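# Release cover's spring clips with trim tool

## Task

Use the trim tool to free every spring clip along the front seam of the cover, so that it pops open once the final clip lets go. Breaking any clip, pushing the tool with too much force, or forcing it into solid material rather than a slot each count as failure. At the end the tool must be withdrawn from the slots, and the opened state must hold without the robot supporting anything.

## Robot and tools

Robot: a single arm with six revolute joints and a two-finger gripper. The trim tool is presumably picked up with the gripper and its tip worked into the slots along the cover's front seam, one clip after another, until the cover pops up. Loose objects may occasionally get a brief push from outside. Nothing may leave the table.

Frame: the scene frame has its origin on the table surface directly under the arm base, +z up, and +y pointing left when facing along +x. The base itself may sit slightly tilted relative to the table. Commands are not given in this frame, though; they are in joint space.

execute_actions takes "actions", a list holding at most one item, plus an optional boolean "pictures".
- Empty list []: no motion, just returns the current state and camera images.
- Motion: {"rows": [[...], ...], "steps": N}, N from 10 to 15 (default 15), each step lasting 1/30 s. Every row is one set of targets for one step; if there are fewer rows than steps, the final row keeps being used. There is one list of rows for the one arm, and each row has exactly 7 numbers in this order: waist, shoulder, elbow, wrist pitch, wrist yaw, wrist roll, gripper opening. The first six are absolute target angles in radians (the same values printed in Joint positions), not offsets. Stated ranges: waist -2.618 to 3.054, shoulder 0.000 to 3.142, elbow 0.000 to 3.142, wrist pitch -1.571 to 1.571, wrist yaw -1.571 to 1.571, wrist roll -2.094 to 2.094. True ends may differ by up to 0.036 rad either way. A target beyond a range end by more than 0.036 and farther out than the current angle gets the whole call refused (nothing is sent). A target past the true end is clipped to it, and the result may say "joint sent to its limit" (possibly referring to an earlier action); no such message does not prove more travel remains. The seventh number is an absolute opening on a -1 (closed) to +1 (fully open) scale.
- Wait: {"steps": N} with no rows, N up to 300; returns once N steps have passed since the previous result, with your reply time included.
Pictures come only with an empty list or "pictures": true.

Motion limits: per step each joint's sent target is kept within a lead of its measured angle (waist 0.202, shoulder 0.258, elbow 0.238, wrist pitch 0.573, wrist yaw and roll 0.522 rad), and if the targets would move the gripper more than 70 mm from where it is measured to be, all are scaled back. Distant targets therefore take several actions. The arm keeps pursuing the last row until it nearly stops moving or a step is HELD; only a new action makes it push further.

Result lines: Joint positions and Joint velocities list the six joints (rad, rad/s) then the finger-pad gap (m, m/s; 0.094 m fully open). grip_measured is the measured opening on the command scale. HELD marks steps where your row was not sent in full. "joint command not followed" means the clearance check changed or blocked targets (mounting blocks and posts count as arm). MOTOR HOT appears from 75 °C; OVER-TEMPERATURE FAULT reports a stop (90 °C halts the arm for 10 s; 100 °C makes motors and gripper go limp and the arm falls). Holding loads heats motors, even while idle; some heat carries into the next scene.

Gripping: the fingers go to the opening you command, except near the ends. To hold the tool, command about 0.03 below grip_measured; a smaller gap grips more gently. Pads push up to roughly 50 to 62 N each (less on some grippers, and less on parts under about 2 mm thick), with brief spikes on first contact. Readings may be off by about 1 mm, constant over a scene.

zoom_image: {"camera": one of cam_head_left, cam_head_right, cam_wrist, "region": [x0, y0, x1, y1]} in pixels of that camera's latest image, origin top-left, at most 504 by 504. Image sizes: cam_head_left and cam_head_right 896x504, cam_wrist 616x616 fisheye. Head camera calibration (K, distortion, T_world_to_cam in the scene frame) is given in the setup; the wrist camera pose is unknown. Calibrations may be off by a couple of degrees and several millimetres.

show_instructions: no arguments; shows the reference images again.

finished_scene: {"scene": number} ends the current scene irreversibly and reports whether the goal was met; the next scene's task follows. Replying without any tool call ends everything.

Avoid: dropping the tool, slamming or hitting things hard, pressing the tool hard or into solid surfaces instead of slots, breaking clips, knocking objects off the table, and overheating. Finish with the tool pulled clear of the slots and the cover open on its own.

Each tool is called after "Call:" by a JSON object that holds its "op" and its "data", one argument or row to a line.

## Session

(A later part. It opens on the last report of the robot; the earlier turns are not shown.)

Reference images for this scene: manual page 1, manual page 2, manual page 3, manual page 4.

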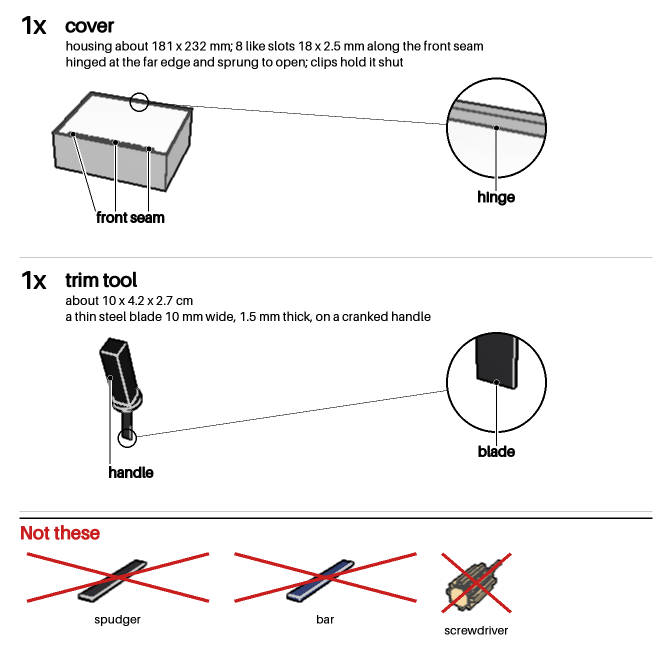

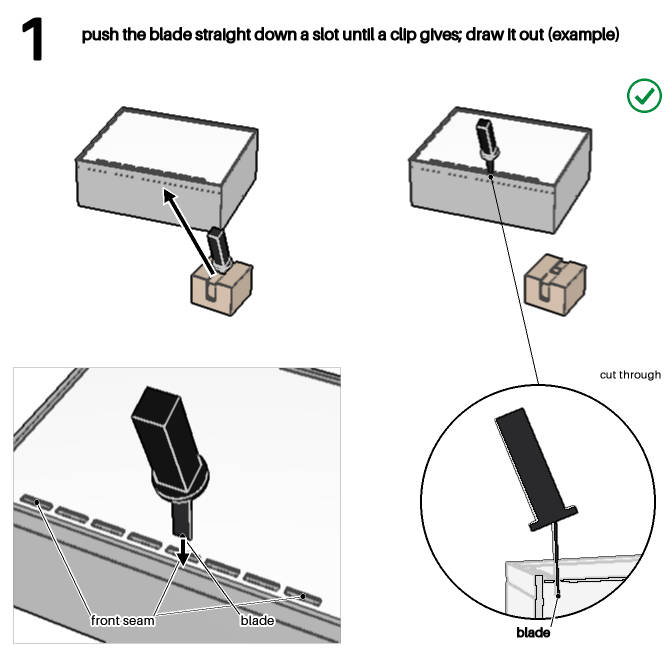

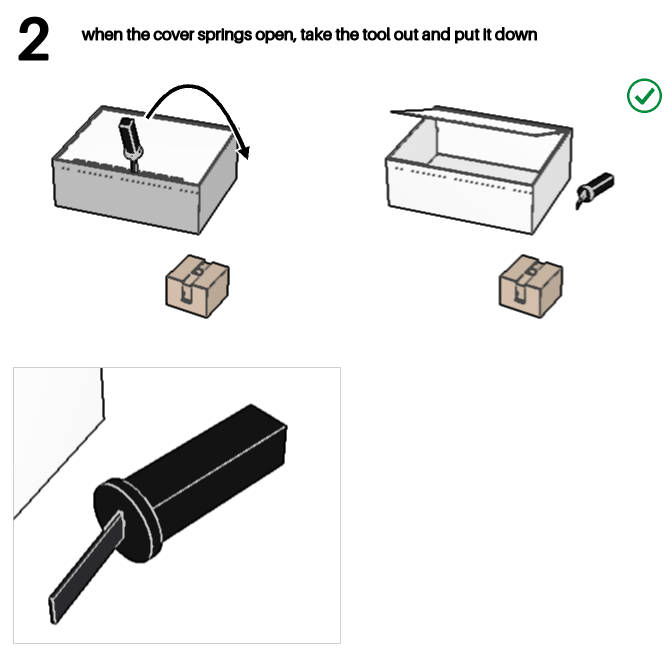

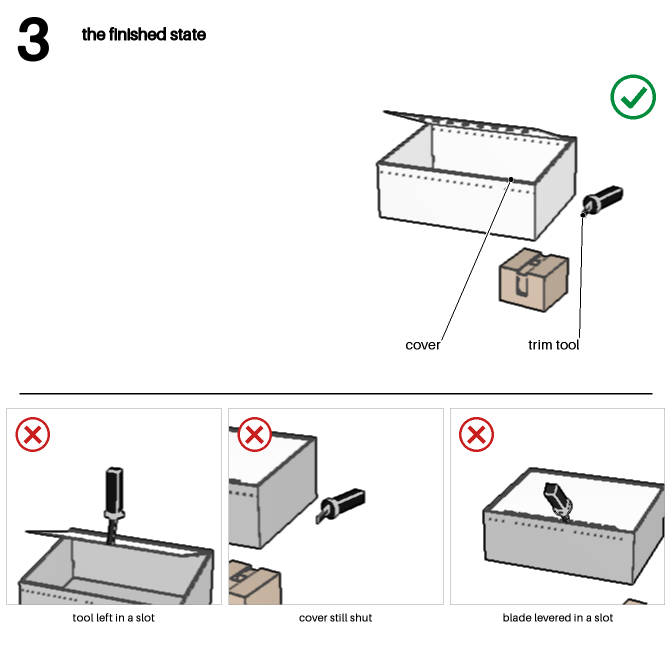

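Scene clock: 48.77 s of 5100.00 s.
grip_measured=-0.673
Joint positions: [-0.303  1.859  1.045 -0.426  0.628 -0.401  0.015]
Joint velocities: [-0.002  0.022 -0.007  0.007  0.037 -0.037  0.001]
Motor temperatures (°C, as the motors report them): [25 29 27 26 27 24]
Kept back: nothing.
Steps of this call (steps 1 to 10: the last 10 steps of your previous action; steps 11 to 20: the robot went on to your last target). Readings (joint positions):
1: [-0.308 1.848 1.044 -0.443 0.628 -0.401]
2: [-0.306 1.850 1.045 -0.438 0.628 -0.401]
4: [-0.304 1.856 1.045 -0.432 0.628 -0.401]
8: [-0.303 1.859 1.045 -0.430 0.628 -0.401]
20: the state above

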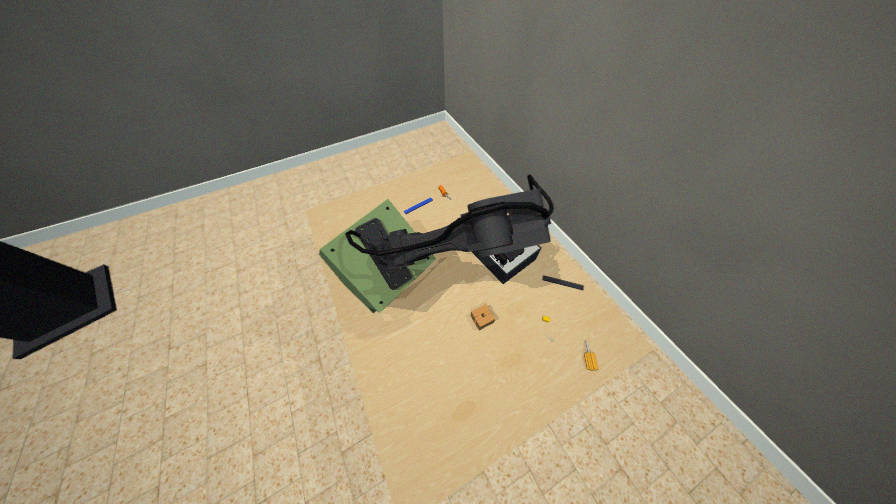

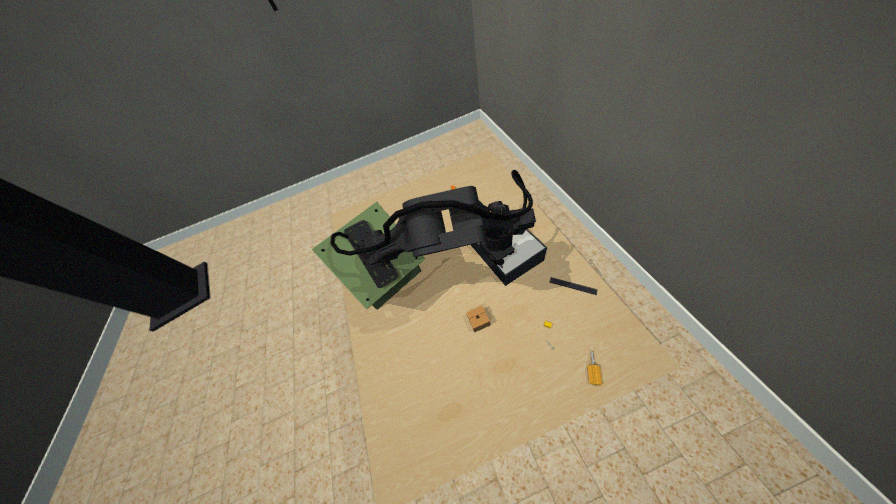

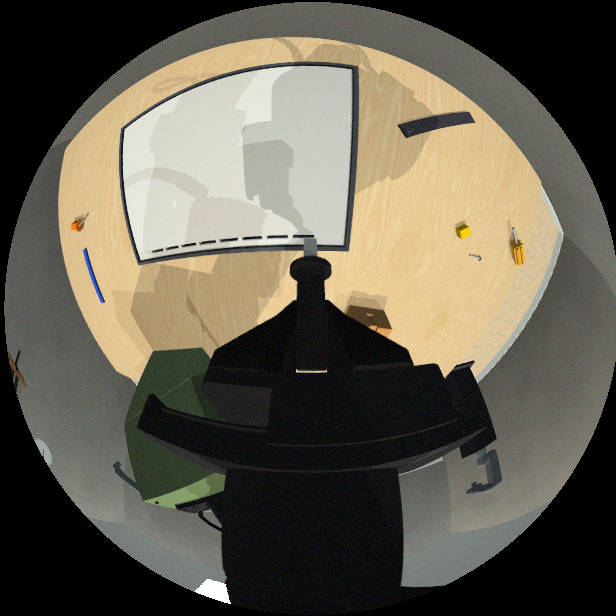

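Call:
{"op": "execute_actions", "data": {
  "actions": [
    {"rows":[[-0.283,1.859,1.045,-0.426,0.628,-0.401,-0.71],[-0.279,1.859,1.045,-0.43,0.628,-0.401,-0.71],[-0.275,1.859,1.045,-0.44,0.628,-0.401,-0.71],[-0.271,1.859,1.045,-0.448,0.628,-0.401,-0.71],[-0.267,1.859,1.045,-0.450,0.628,-0.401,-0.71],[-0.265,1.859,1.045,-0.450,0.628,-0.401,-0.71]],"steps":14}
  ]
}}

Call:
{"op": "execute_actions", "data": {
  "actions": [
    {"steps":18}
  ],
  "pictures": true
}}

Call:
{"op": "zoom_image", "data": {
  "camera": "cam_wrist",
  "region": [260,205,360,265]
}}

Scene clock: 49.80 s of 5100.00 s.
grip_measured=-0.673
Joint positions: [-0.3    1.859  1.045 -0.427  0.628 -0.401  0.015]
Joint velocities: [ 0.061 -0.002 -0.012 -0.081 -0.066 -0.037  0.001]
Motor temperatures (°C, as the motors report them): [25 29 27 26 27 24]
Steps of this call (steps 1 to 15: the robot went on to your last target; steps 16 to 27: nothing new was sent; steps 28 to 31: the first 4 steps of this action). Readings (joint positions):
28: [-0.303 1.859 1.045 -0.426 0.628 -0.401]
29: [-0.303 1.859 1.045 -0.426 0.628 -0.401]
31: the state above

Scene clock: 50.40 s of 5100.00 s.
grip_measured=-0.673
Joint positions: [-0.282  1.859  1.045 -0.432  0.628 -0.401  0.015]
Joint velocities: [ 0.007 -0.002  0.017 -0.007  0.022 -0.022  0.   ]
Motor temperatures (°C, as the motors report them): [25 29 27 26 27 24]
Kept back: nothing.
Steps of this call (steps 1 to 10: the last 10 steps of your previous action; steps 11 to 18: the robot went on to your last target). Readings (joint positions):
1: [-0.297 1.859 1.045 -0.427 0.628 -0.401]
2: [-0.294 1.859 1.045 -0.429 0.628 -0.401]
4: [-0.286 1.859 1.045 -0.430 0.628 -0.401]
8: [-0.282 1.859 1.045 -0.431 0.628 -0.401]
18: the state above

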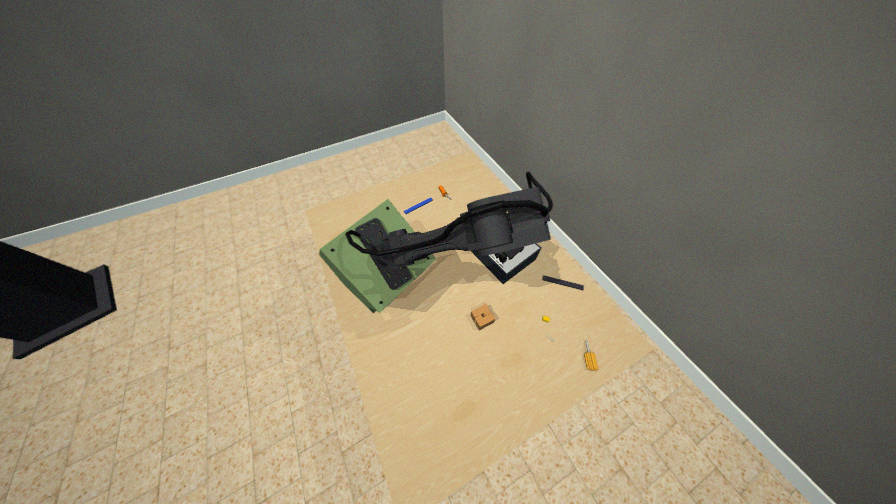

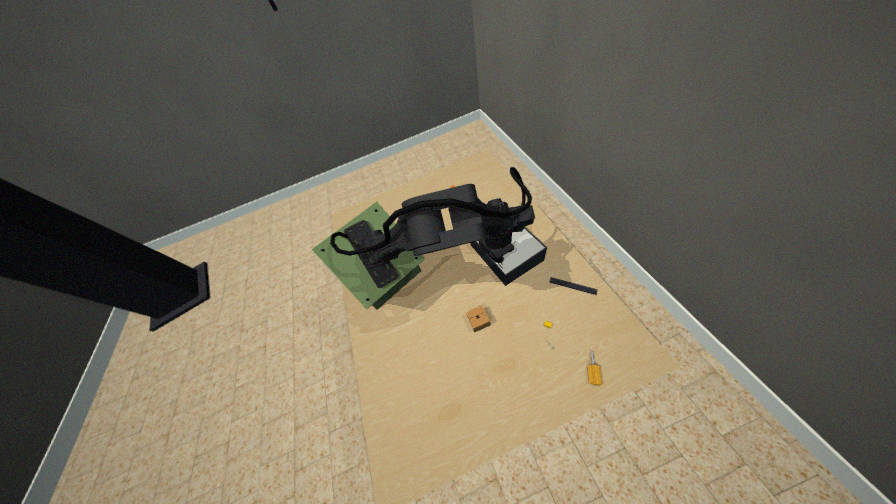

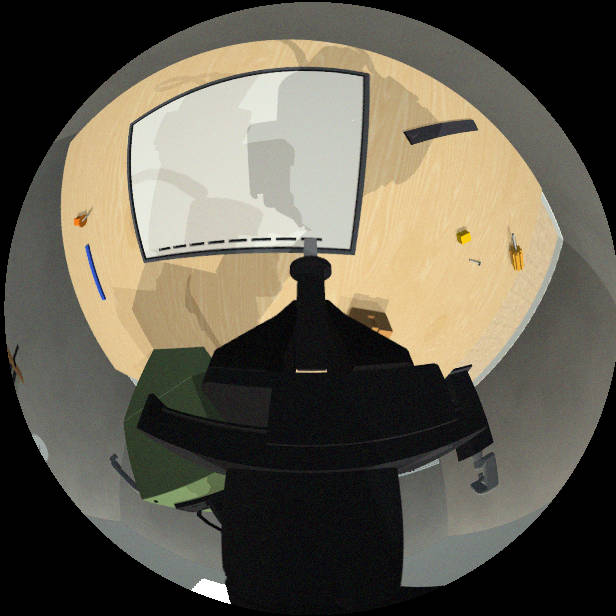

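Region (260, 205, 360, 265) of cam_wrist's 616x616 image, scaled by 5.040, with more detail than that image has; it fills the top 302 rows of this view, and the rest is white.

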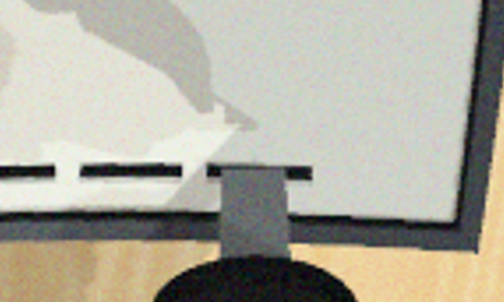

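Call:
{"op": "execute_actions", "data": {
  "actions": [
    {"rows":[[-0.294,1.888,1.045,-0.425,0.628,-0.401,-0.71],[-0.296,1.888,1.045,-0.42,0.628,-0.401,-0.71],[-0.298,1.884,1.045,-0.416,0.628,-0.401,-0.71],[-0.300,1.886,1.045,-0.412,0.628,-0.401,-0.71],[-0.302,1.888,1.045,-0.408,0.628,-0.401,-0.71],[-0.304,1.890,1.045,-0.404,0.628,-0.401,-0.71],[-0.305,1.893,1.045,-0.400,0.628,-0.401,-0.71]],"steps":14}
  ]
}}

Call:
{"op": "execute_actions", "data": {
  "actions": [
    {"steps":18}
  ],
  "pictures": true
}}

Call:
{"op": "zoom_image", "data": {
  "camera": "cam_wrist",
  "region": [260,205,360,265]
}}

Scene clock: 52.17 s of 5100.00 s.
grip_measured=-0.673
Joint positions: [-0.29   1.868  1.045 -0.431  0.628 -0.401  0.015]
Joint velocities: [-0.11   0.066  0.002  0.066 -0.022  0.007 -0.002]
Motor temperatures (°C, as the motors report them): [26 30 27 26 27 24]
Steps of this call (steps 1 to 15: the robot went on to your last target; steps 16 to 49: nothing new was sent; steps 50 to 53: the first 4 steps of this action). Readings (joint positions):
50: [-0.283 1.860 1.045 -0.432 0.628 -0.401]
51: [-0.284 1.862 1.045 -0.431 0.628 -0.401]
53: the state above

Scene clock: 52.77 s of 5100.00 s.
grip_measured=-0.673
Joint positions: [-0.304  1.878  1.045 -0.417  0.628 -0.401  0.015]
Joint velocities: [ 0.002 -0.002 -0.002 -0.007  0.051 -0.037 -0.001]
Motor temperatures (°C, as the motors report them): [26 30 27 26 27 24]
Kept back: nothing.
Steps of this call (steps 1 to 10: the last 10 steps of your previous action; steps 11 to 18: the robot went on to your last target). Readings (joint positions):
1: [-0.294 1.870 1.045 -0.430 0.628 -0.401]
2: [-0.297 1.872 1.045 -0.429 0.628 -0.401]
4: [-0.302 1.875 1.045 -0.424 0.628 -0.401]
8: [-0.304 1.878 1.045 -0.420 0.628 -0.401]
18: the state above

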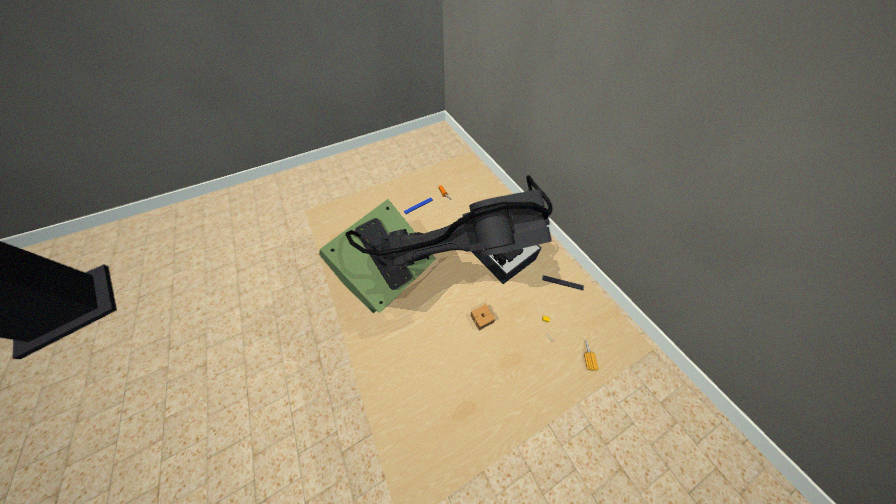

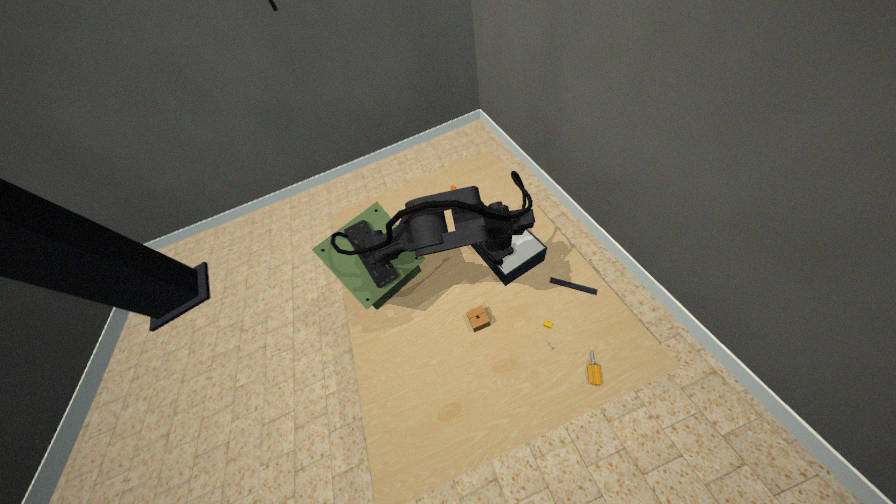

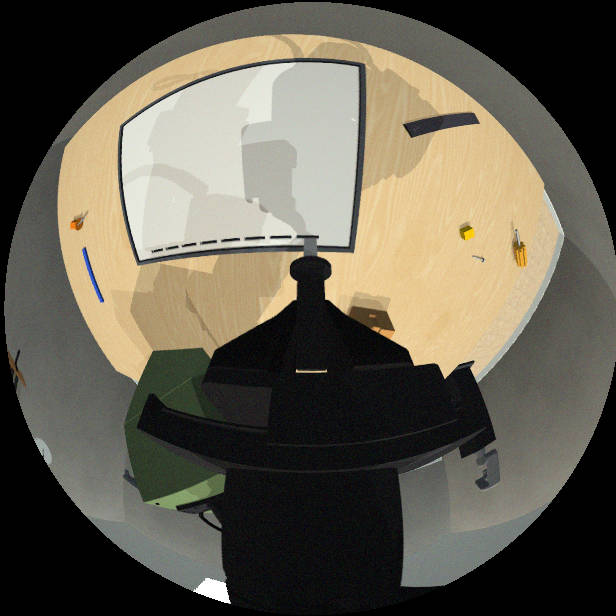

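Region (260, 205, 360, 265) of cam_wrist's 616x616 image, scaled by 5.040, with more detail than that image has; it fills the top 302 rows of this view, and the rest is white.

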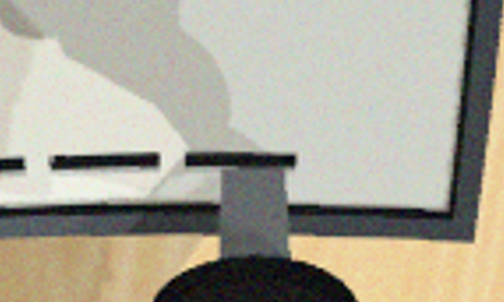

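Call:
{"op": "execute_actions", "data": {
  "actions": [
    {"rows":[[-0.304,1.905,1.045,-0.40,0.628,-0.401,-0.71],[-0.304,1.905,1.045,-0.396,0.628,-0.401,-0.71],[-0.304,1.902,1.045,-0.392,0.628,-0.401,-0.71],[-0.304,1.903,1.045,-0.389,0.628,-0.401,-0.71],[-0.304,1.904,1.045,-0.387,0.628,-0.401,-0.71]],"steps":14}
  ]
}}

Call:
{"op": "execute_actions", "data": {
  "actions": [
    {"steps":18}
  ],
  "pictures": true
}}

Call:
{"op": "zoom_image", "data": {
  "camera": "cam_wrist",
  "region": [260,205,360,265]
}}

Scene clock: 53.80 s of 5100.00 s.
grip_measured=-0.673
Joint positions: [-0.304  1.885  1.045 -0.413  0.629 -0.401  0.015]
Joint velocities: [-0.007  0.032 -0.012 -0.022  0.037  0.022 -0.   ]
Motor temperatures (°C, as the motors report them): [26 30 27 26 27 24]
Steps of this call (steps 1 to 15: the robot went on to your last target; steps 16 to 27: nothing new was sent; steps 28 to 31: the first 4 steps of this action). Readings (joint positions):
28: [-0.304 1.879 1.045 -0.416 0.628 -0.401]
29: [-0.304 1.881 1.045 -0.414 0.628 -0.401]
31: the state above

Scene clock: 54.40 s of 5100.00 s.
grip_measured=-0.673
Joint positions: [-0.304  1.885  1.045 -0.403  0.629 -0.401  0.015]
Joint velocities: [-0.017  0.007  0.027  0.051 -0.051 -0.022  0.   ]
Motor temperatures (°C, as the motors report them): [26 29 27 26 27 24]
Kept back: nothing.
Steps of this call (steps 1 to 10: the last 10 steps of your previous action; steps 11 to 15: the robot went on to your last target; steps 16 to 18: nothing new was sent). Readings (joint positions):
1: [-0.304 1.885 1.045 -0.413 0.629 -0.401]
2: [-0.304 1.885 1.045 -0.410 0.629 -0.401]
4: [-0.304 1.885 1.045 -0.408 0.629 -0.401]
8: [-0.304 1.885 1.045 -0.405 0.629 -0.401]
18: the state above
The arm was judged still, so your last target was given up. Only a new action makes it travel on or press farther. Fingers that are still opening or closing keep moving.

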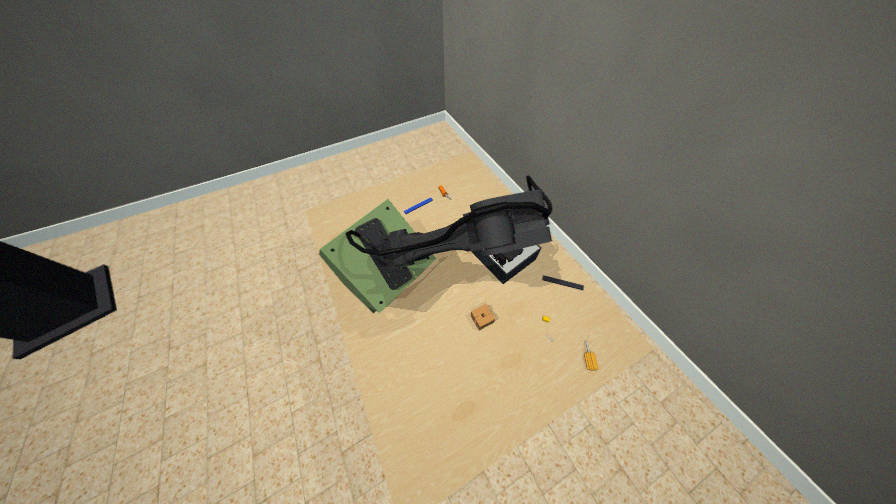

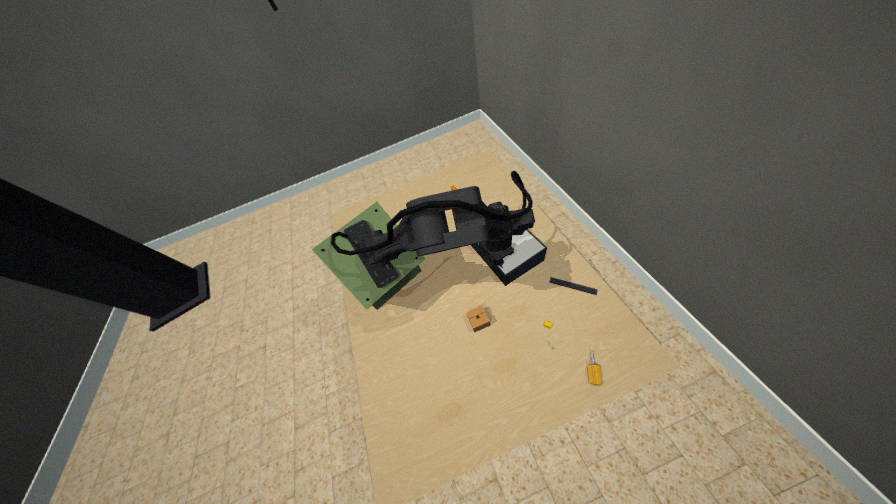

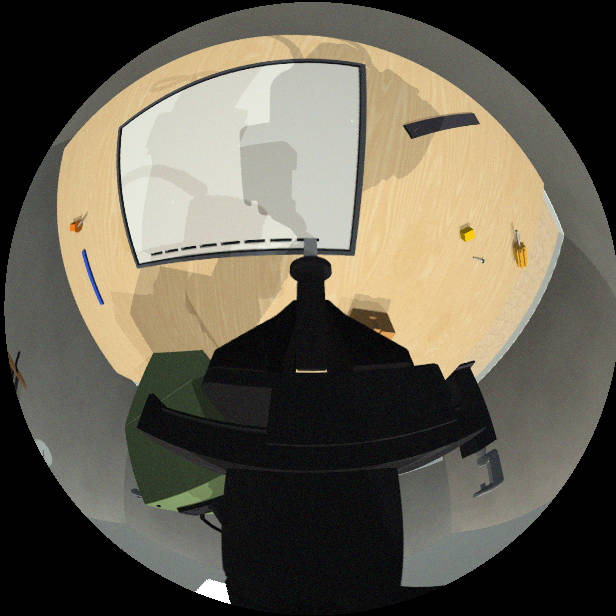

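Region (260, 205, 360, 265) of cam_wrist's 616x616 image, scaled by 5.040, with more detail than that image has; it fills the top 302 rows of this view, and the rest is white.

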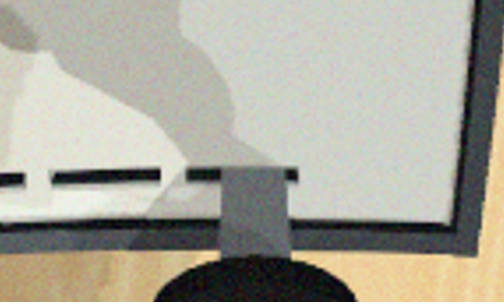

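Call:
{"op": "execute_actions", "data": {
  "actions": [
    {"rows":[[-0.306,1.913,1.045,-0.395,0.628,-0.401,-0.71],[-0.308,1.913,1.045,-0.393,0.628,-0.401,-0.71],[-0.310,1.911,1.045,-0.391,0.628,-0.401,-0.71],[-0.311,1.911,1.045,-0.389,0.628,-0.401,-0.71],[-0.312,1.912,1.045,-0.387,0.628,-0.401,-0.71],[-0.312,1.913,1.045,-0.385,0.628,-0.401,-0.71]],"steps":14}
  ]
}}

Call:
{"op": "execute_actions", "data": {
  "actions": [
    {"steps":15}
  ],
  "pictures": true
}}

Call:
{"op": "zoom_image", "data": {
  "camera": "cam_wrist",
  "region": [260,205,360,265]
}}

Scene clock: 55.77 s of 5100.00 s.
grip_measured=-0.673
Joint positions: [-0.304  1.893  1.045 -0.402  0.629 -0.401  0.015]
Joint velocities: [ 0.012  0.056 -0.002  0.066 -0.051  0.022 -0.001]
Motor temperatures (°C, as the motors report them): [26 29 27 26 27 24]
Steps of this call (steps 1 to 37: nothing new was sent; steps 38 to 41: the first 4 steps of this action). Readings (joint positions):
38: [-0.304 1.886 1.045 -0.403 0.629 -0.401]
39: [-0.304 1.888 1.045 -0.403 0.629 -0.401]
41: the state above

Scene clock: 56.27 s of 5100.00 s.
grip_measured=-0.673
Joint positions: [-0.307  1.897  1.045 -0.395  0.629 -0.401  0.015]
Joint velocities: [ 0.002 -0.017 -0.007  0.007  0.066  0.11   0.   ]
Motor temperatures (°C, as the motors report them): [26 29 27 26 27 24]
Kept back: nothing.
Steps of this call (steps 1 to 10: the last 10 steps of your previous action; steps 11 to 15: the robot went on to your last target). Readings (joint positions):
1: [-0.304 1.895 1.045 -0.400 0.629 -0.401]
2: [-0.305 1.896 1.045 -0.399 0.629 -0.401]
4: [-0.305 1.897 1.045 -0.397 0.629 -0.401]
8: [-0.307 1.897 1.045 -0.395 0.629 -0.401]
15: the state above
The arm was judged still, so your last target was given up. Only a new action makes it travel on or press farther. Fingers that are still opening or closing keep moving.

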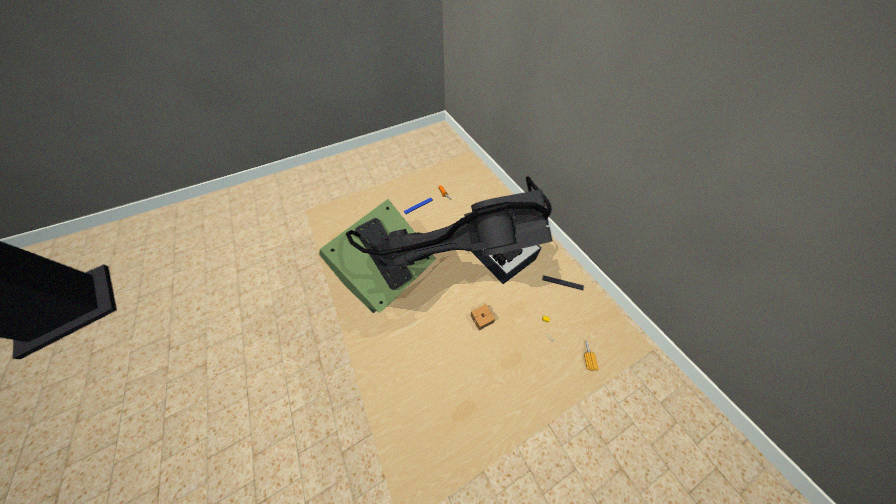

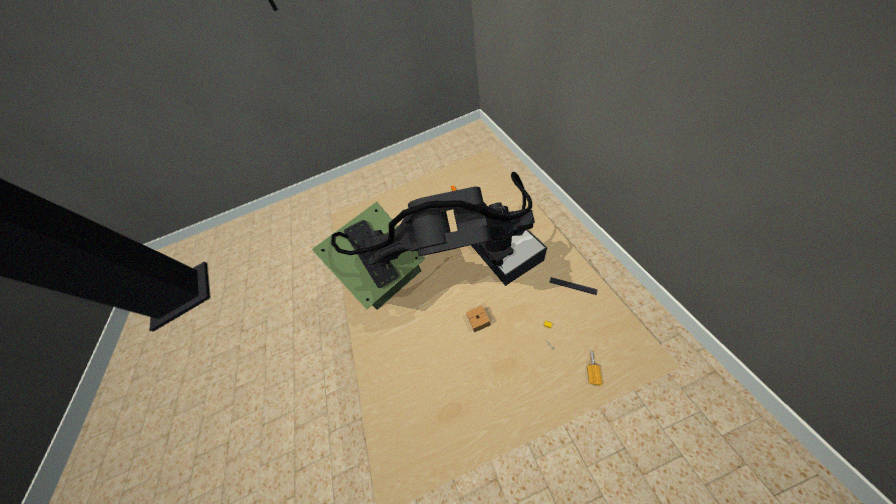

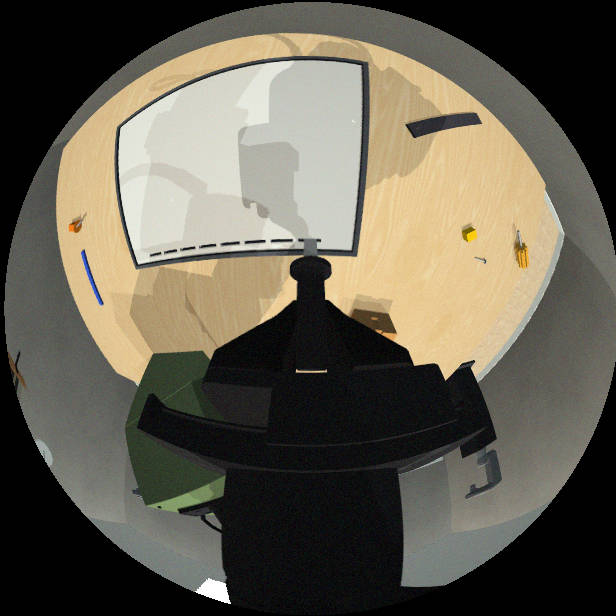

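Region (260, 205, 360, 265) of cam_wrist's 616x616 image, scaled by 5.040, with more detail than that image has; it fills the top 302 rows of this view, and the rest is white.

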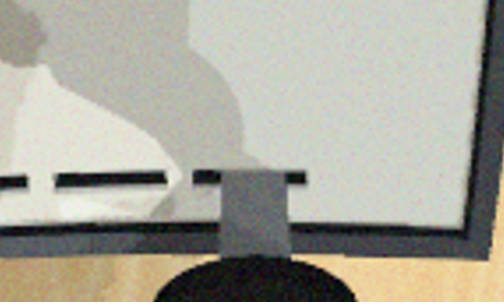

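Call:
{"op": "execute_actions", "data": {
  "actions": [
    {"rows":[[-0.312,1.925,1.045,-0.385,0.628,-0.401,-0.71],[-0.314,1.925,1.045,-0.382,0.628,-0.401,-0.71],[-0.316,1.923,1.045,-0.379,0.628,-0.401,-0.71],[-0.318,1.923,1.045,-0.376,0.628,-0.401,-0.71],[-0.319,1.924,1.045,-0.373,0.628,-0.401,-0.71],[-0.320,1.925,1.045,-0.371,0.628,-0.401,-0.71]],"steps":14}
  ]
}}

Call:
{"op": "execute_actions", "data": {
  "actions": [
    {"steps":15}
  ],
  "pictures": true
}}

Call:
{"op": "zoom_image", "data": {
  "camera": "cam_wrist",
  "region": [260,205,360,265]
}}

Scene clock: 57.10 s of 5100.00 s.
grip_measured=-0.673
Joint positions: [-0.307  1.902  1.045 -0.391  0.629 -0.401  0.015]
Joint velocities: [ 0.002 -0.002 -0.012  0.007 -0.022 -0.007 -0.   ]
Motor temperatures (°C, as the motors report them): [26 29 27 26 27 24]
Steps of this call (steps 1 to 21: nothing new was sent; steps 22 to 25: the first 4 steps of this action). Readings (joint positions):
22: [-0.307 1.898 1.045 -0.395 0.629 -0.401]
23: [-0.307 1.900 1.045 -0.393 0.629 -0.401]
25: the state above

Scene clock: 57.60 s of 5100.00 s.
grip_measured=-0.673
Joint positions: [-0.308  1.902  1.045 -0.39   0.629 -0.401  0.015]
Joint velocities: [-0.017 -0.012 -0.022 -0.007  0.066  0.037 -0.   ]
Motor temperatures (°C, as the motors report them): [26 29 27 26 27 24]
Kept back: nothing.
Steps of this call (steps 1 to 10: the last 10 steps of your previous action; steps 11 to 15: the robot went on to your last target). Readings (joint positions):
1: [-0.308 1.902 1.045 -0.391 0.629 -0.401]
2: [-0.308 1.902 1.045 -0.391 0.629 -0.401]
4: [-0.308 1.902 1.045 -0.390 0.629 -0.401]
8: [-0.308 1.902 1.045 -0.390 0.629 -0.401]
15: the state above
The arm was judged still, so your last target was given up. Only a new action makes it travel on or press farther. Fingers that are still opening or closing keep moving.

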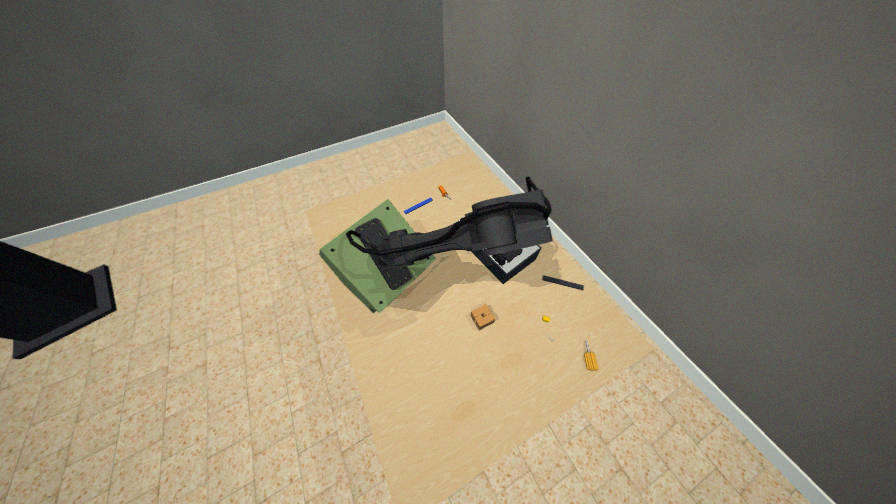

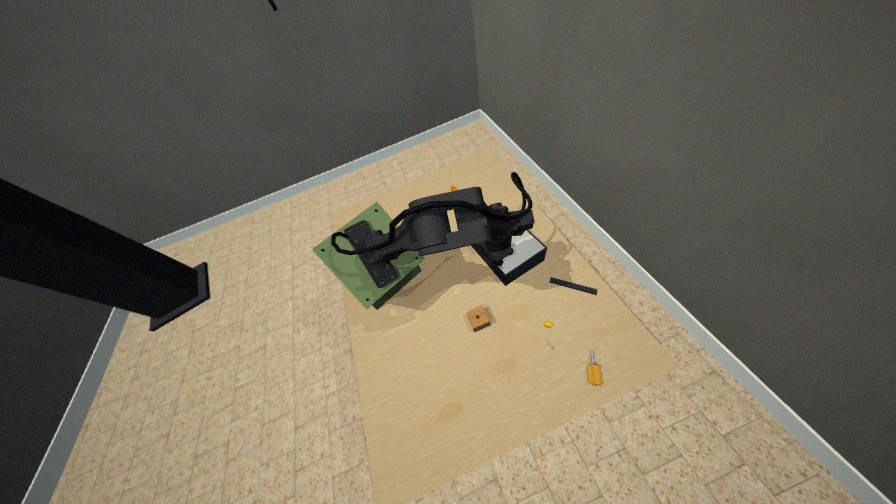

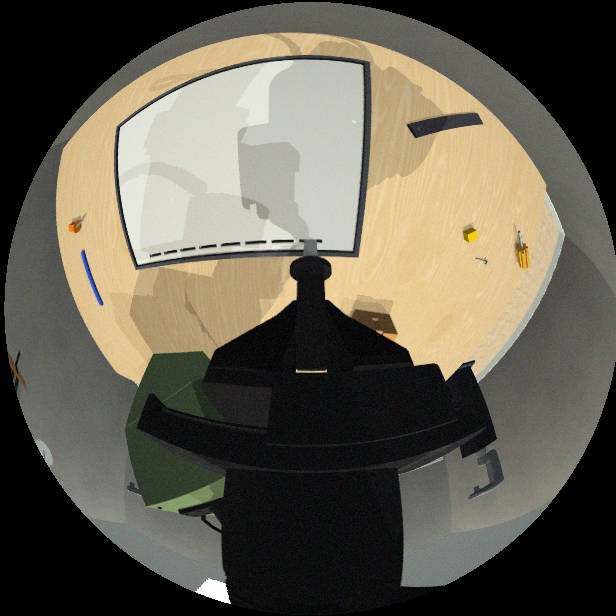

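Region (260, 205, 360, 265) of cam_wrist's 616x616 image, scaled by 5.040, with more detail than that image has; it fills the top 302 rows of this view, and the rest is white.

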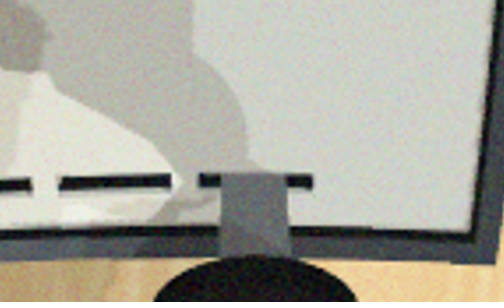

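Call:
{"op": "execute_actions", "data": {
  "actions": [
    {"rows":[[-0.318,1.928,1.045,-0.378,0.628,-0.401,-0.71],[-0.318,1.932,1.045,-0.378,0.628,-0.401,-0.71],[-0.318,1.936,1.045,-0.378,0.628,-0.401,-0.71],[-0.318,1.940,1.045,-0.376,0.628,-0.401,-0.71],[-0.318,1.942,1.045,-0.374,0.628,-0.401,-0.71],[-0.318,1.944,1.045,-0.372,0.628,-0.401,-0.71],[-0.318,1.946,1.045,-0.372,0.628,-0.401,-0.71]],"steps":13}
  ]
}}

Call:
{"op": "execute_actions", "data": {
  "actions": [
    {"steps":12}
  ],
  "pictures": true
}}

Call:
{"op": "zoom_image", "data": {
  "camera": "cam_wrist",
  "region": [260,205,360,265]
}}

Scene clock: 58.53 s of 5100.00 s.
grip_measured=-0.673
Joint positions: [-0.308  1.903  1.045 -0.39   0.629 -0.401  0.015]
Joint velocities: [-0.002  0.037 -0.002 -0.007  0.022  0.037 -0.   ]
Motor temperatures (°C, as the motors report them): [26 29 27 26 27 24]
Steps of this call (steps 1 to 25: nothing new was sent; steps 26 to 28: the first 3 steps of this action). Readings (joint positions):
26: [-0.308 1.902 1.045 -0.390 0.629 -0.401]
27: [-0.308 1.902 1.045 -0.390 0.629 -0.401]
28: the state above

Scene clock: 58.93 s of 5100.00 s.
grip_measured=-0.673
Joint positions: [-0.308  1.908  1.045 -0.387  0.631 -0.401  0.015]
Joint velocities: [ 0.017  0.002 -0.002  0.037 -0.007 -0.007  0.001]
Motor temperatures (°C, as the motors report them): [26 29 27 26 27 24]
Kept back: nothing.
Steps of this call (steps 1 to 10: the last 10 steps of your previous action; steps 11 to 12: the robot went on to your last target). Readings (joint positions):
1: [-0.308 1.905 1.045 -0.389 0.629 -0.401]
2: [-0.308 1.907 1.045 -0.388 0.630 -0.401]
4: [-0.308 1.908 1.045 -0.387 0.631 -0.401]
8: [-0.308 1.908 1.045 -0.387 0.631 -0.401]
12: the state above

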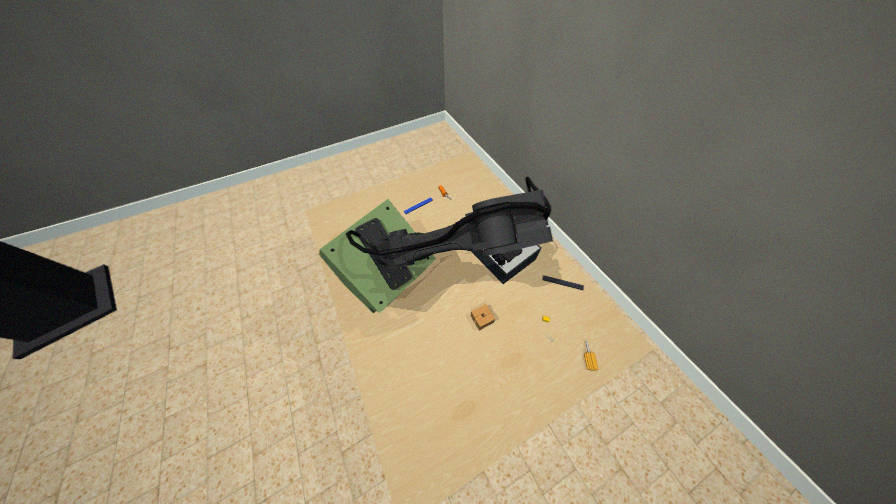

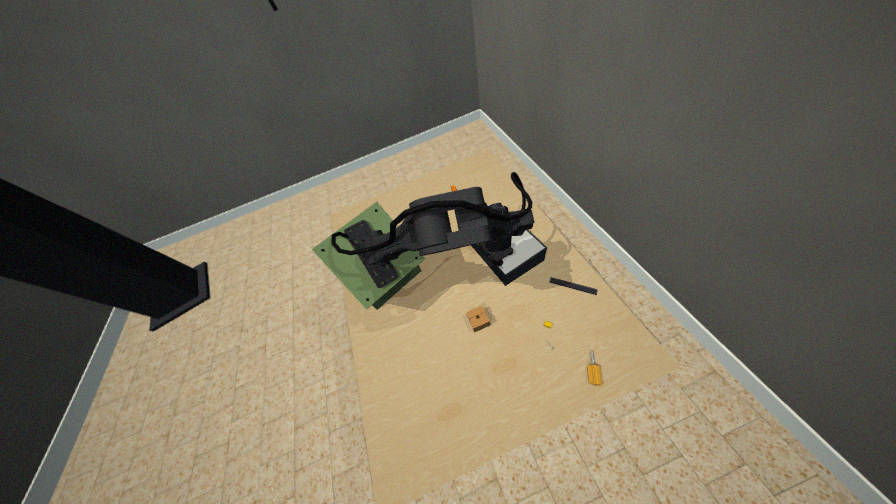

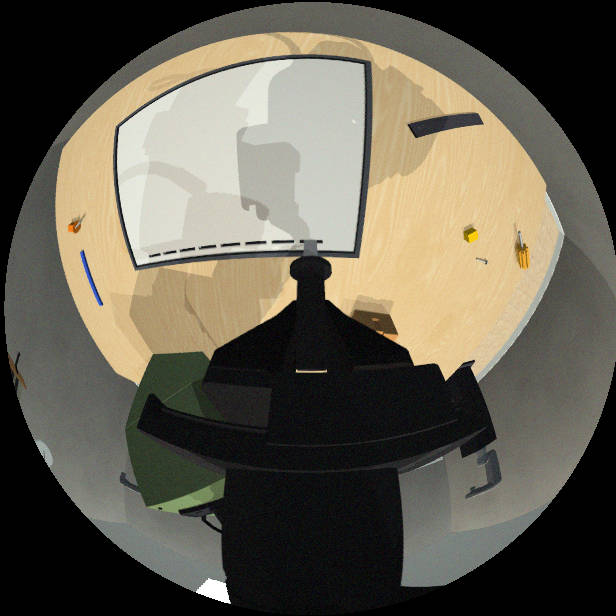

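Region (260, 205, 360, 265) of cam_wrist's 616x616 image, scaled by 5.040, with more detail than that image has; it fills the top 302 rows of this view, and the rest is white.

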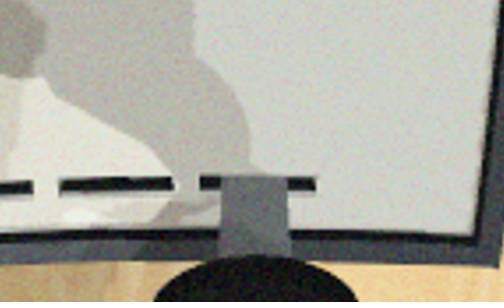

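Call:
{"op": "execute_actions", "data": {
  "actions": [
    {"rows":[[-0.322,1.946,1.045,-0.368,0.628,-0.401,-0.71],[-0.322,1.949,1.045,-0.366,0.628,-0.401,-0.71],[-0.322,1.952,1.045,-0.364,0.628,-0.401,-0.71],[-0.322,1.954,1.045,-0.364,0.628,-0.401,-0.71],[-0.322,1.954,1.045,-0.364,0.628,-0.401,-0.71],[-0.322,1.954,1.045,-0.364,0.628,-0.401,-0.71],[-0.322,1.950,1.045,-0.364,0.628,-0.401,-0.71]],"steps":12}
  ]
}}

Call:
{"op": "execute_actions", "data": {
  "actions": [
    {"steps":12}
  ]
}}

Scene clock: 59.97 s of 5100.00 s.
grip_measured=-0.673
Joint positions: [-0.308  1.908  1.045 -0.387  0.631 -0.401  0.015]
Joint velocities: [ 0.017  0.007 -0.012  0.007  0.007  0.022  0.   ]
Motor temperatures (°C, as the motors report them): [26 29 26 26 27 24]
Steps of this call (steps 1 to 15: the robot went on to your last target; steps 16 to 29: nothing new was sent; steps 30 to 31: the first 2 steps of this action). Readings (joint positions):
30: [-0.308 1.908 1.045 -0.387 0.631 -0.401]
31: the state above

Scene clock: 60.37 s of 5100.00 s.
grip_measured=-0.673
Joint positions: [-0.308  1.908  1.045 -0.387  0.631 -0.401  0.015]
Joint velocities: [-0.002 -0.002  0.017 -0.022 -0.037 -0.051 -0.002]
Motor temperatures (°C, as the motors report them): [26 29 26 26 27 24]
Kept back: nothing.
Steps of this call (steps 1 to 10: the last 10 steps of your previous action; steps 11 to 12: the robot went on to your last target). Readings (joint positions):
1: [-0.308 1.908 1.045 -0.387 0.631 -0.401]
2: [-0.308 1.908 1.045 -0.387 0.631 -0.401]
4: [-0.308 1.908 1.045 -0.387 0.631 -0.401]
8: [-0.308 1.908 1.045 -0.387 0.631 -0.401]
12: the state above

Call:
{"op": "execute_actions", "data": {
  "actions": [
    {"rows":[[-0.305,1.900,1.045,-0.392,0.629,-0.401,-0.71],[-0.302,1.890,1.045,-0.400,0.629,-0.401,-0.71],[-0.300,1.884,1.045,-0.404,0.629,-0.401,-0.71],[-0.298,1.880,1.045,-0.408,0.629,-0.401,-0.71],[-0.296,1.877,1.045,-0.412,0.629,-0.401,-0.71],[-0.294,1.874,1.045,-0.416,0.629,-0.401,-0.71],[-0.292,1.871,1.045,-0.420,0.629,-0.401,-0.71],[-0.290,1.868,1.045,-0.424,0.629,-0.401,-0.71],[-0.288,1.865,1.045,-0.428,0.629,-0.401,-0.71],[-0.286,1.862,1.045,-0.432,0.629,-0.401,-0.71],[-0.284,1.860,1.045,-0.436,0.629,-0.401,-0.71]],"steps":15}
  ]
}}

Call:
{"op": "execute_actions", "data": {
  "actions": [
    {"steps":16}
  ],
  "pictures": true
}}

Call:
{"op": "zoom_image", "data": {
  "camera": "cam_wrist",
  "region": [260,205,360,265]
}}

Scene clock: 65.67 s of 5100.00 s.
grip_measured=-0.673
Joint positions: [-0.308  1.902  1.045 -0.389  0.629 -0.401  0.015]
Joint velocities: [ 0.022 -0.081  0.007 -0.081 -0.007 -0.007 -0.   ]
Motor temperatures (°C, as the motors report them): [25 29 26 26 27 24]
Steps of this call (steps 1 to 15: the robot went on to your last target; steps 16 to 90: nothing new was sent; then 2.13 s passed at rest; steps 91 to 95: the first 5 steps of this action). Readings (joint positions):
91: [-0.308 1.907 1.045 -0.387 0.631 -0.401]
92: [-0.308 1.906 1.045 -0.387 0.630 -0.401]
94: [-0.308 1.904 1.045 -0.387 0.629 -0.401]
95: the state above

Scene clock: 66.20 s of 5100.00 s.
grip_measured=-0.673
Joint positions: [-0.303  1.878  1.045 -0.417  0.629 -0.401  0.015]
Joint velocities: [-0.002 -0.017 -0.002  0.022  0.037 -0.051 -0.   ]
Motor temperatures (°C, as the motors report them): [26 29 26 26 27 24]
Kept back: nothing.
Steps of this call (steps 1 to 10: the last 10 steps of your previous action; steps 11 to 16: the robot went on to your last target). Readings (joint positions):
1: [-0.308 1.900 1.045 -0.391 0.629 -0.401]
2: [-0.308 1.897 1.045 -0.393 0.629 -0.401]
4: [-0.308 1.891 1.045 -0.398 0.629 -0.401]
8: [-0.308 1.879 1.045 -0.409 0.629 -0.401]
16: the state above

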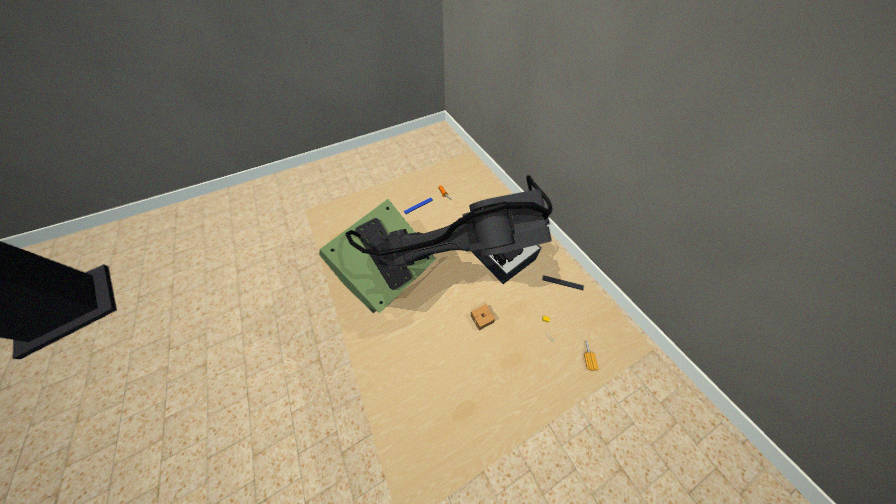

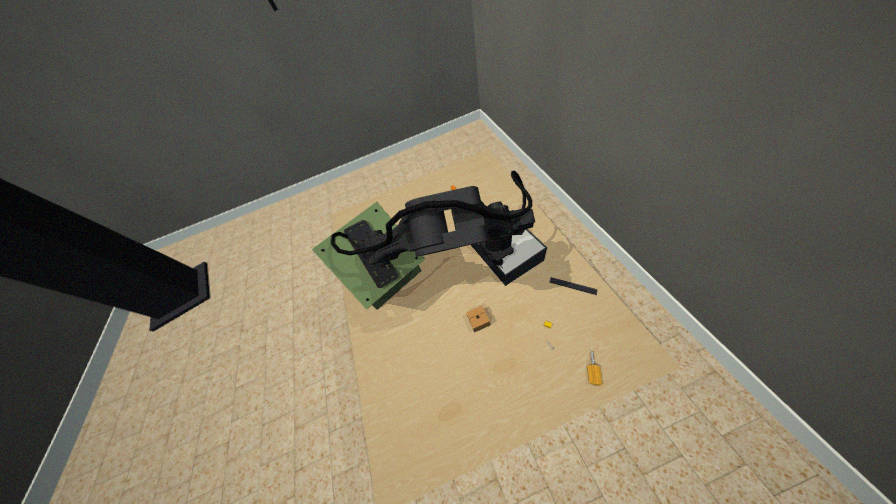

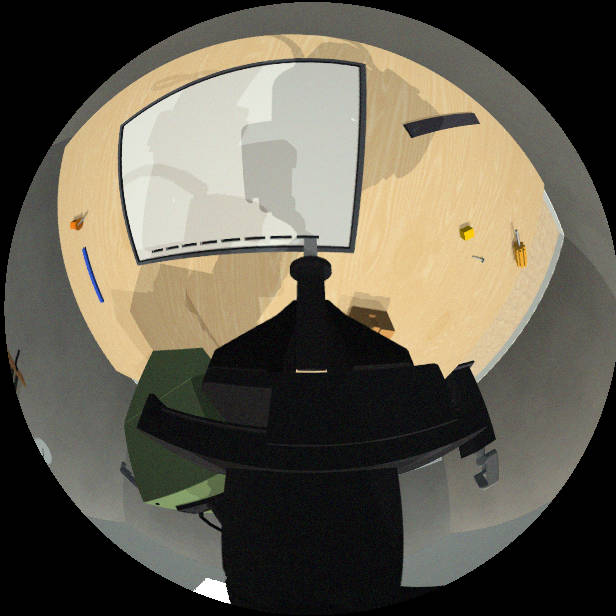

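Region (260, 205, 360, 265) of cam_wrist's 616x616 image, scaled by 5.040, with more detail than that image has; it fills the top 302 rows of this view, and the rest is white.

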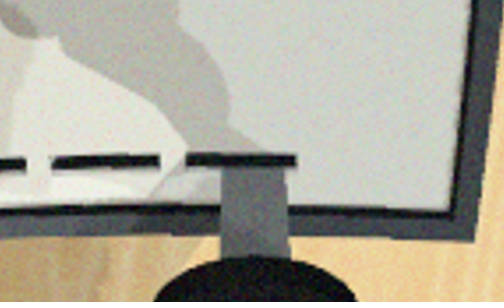

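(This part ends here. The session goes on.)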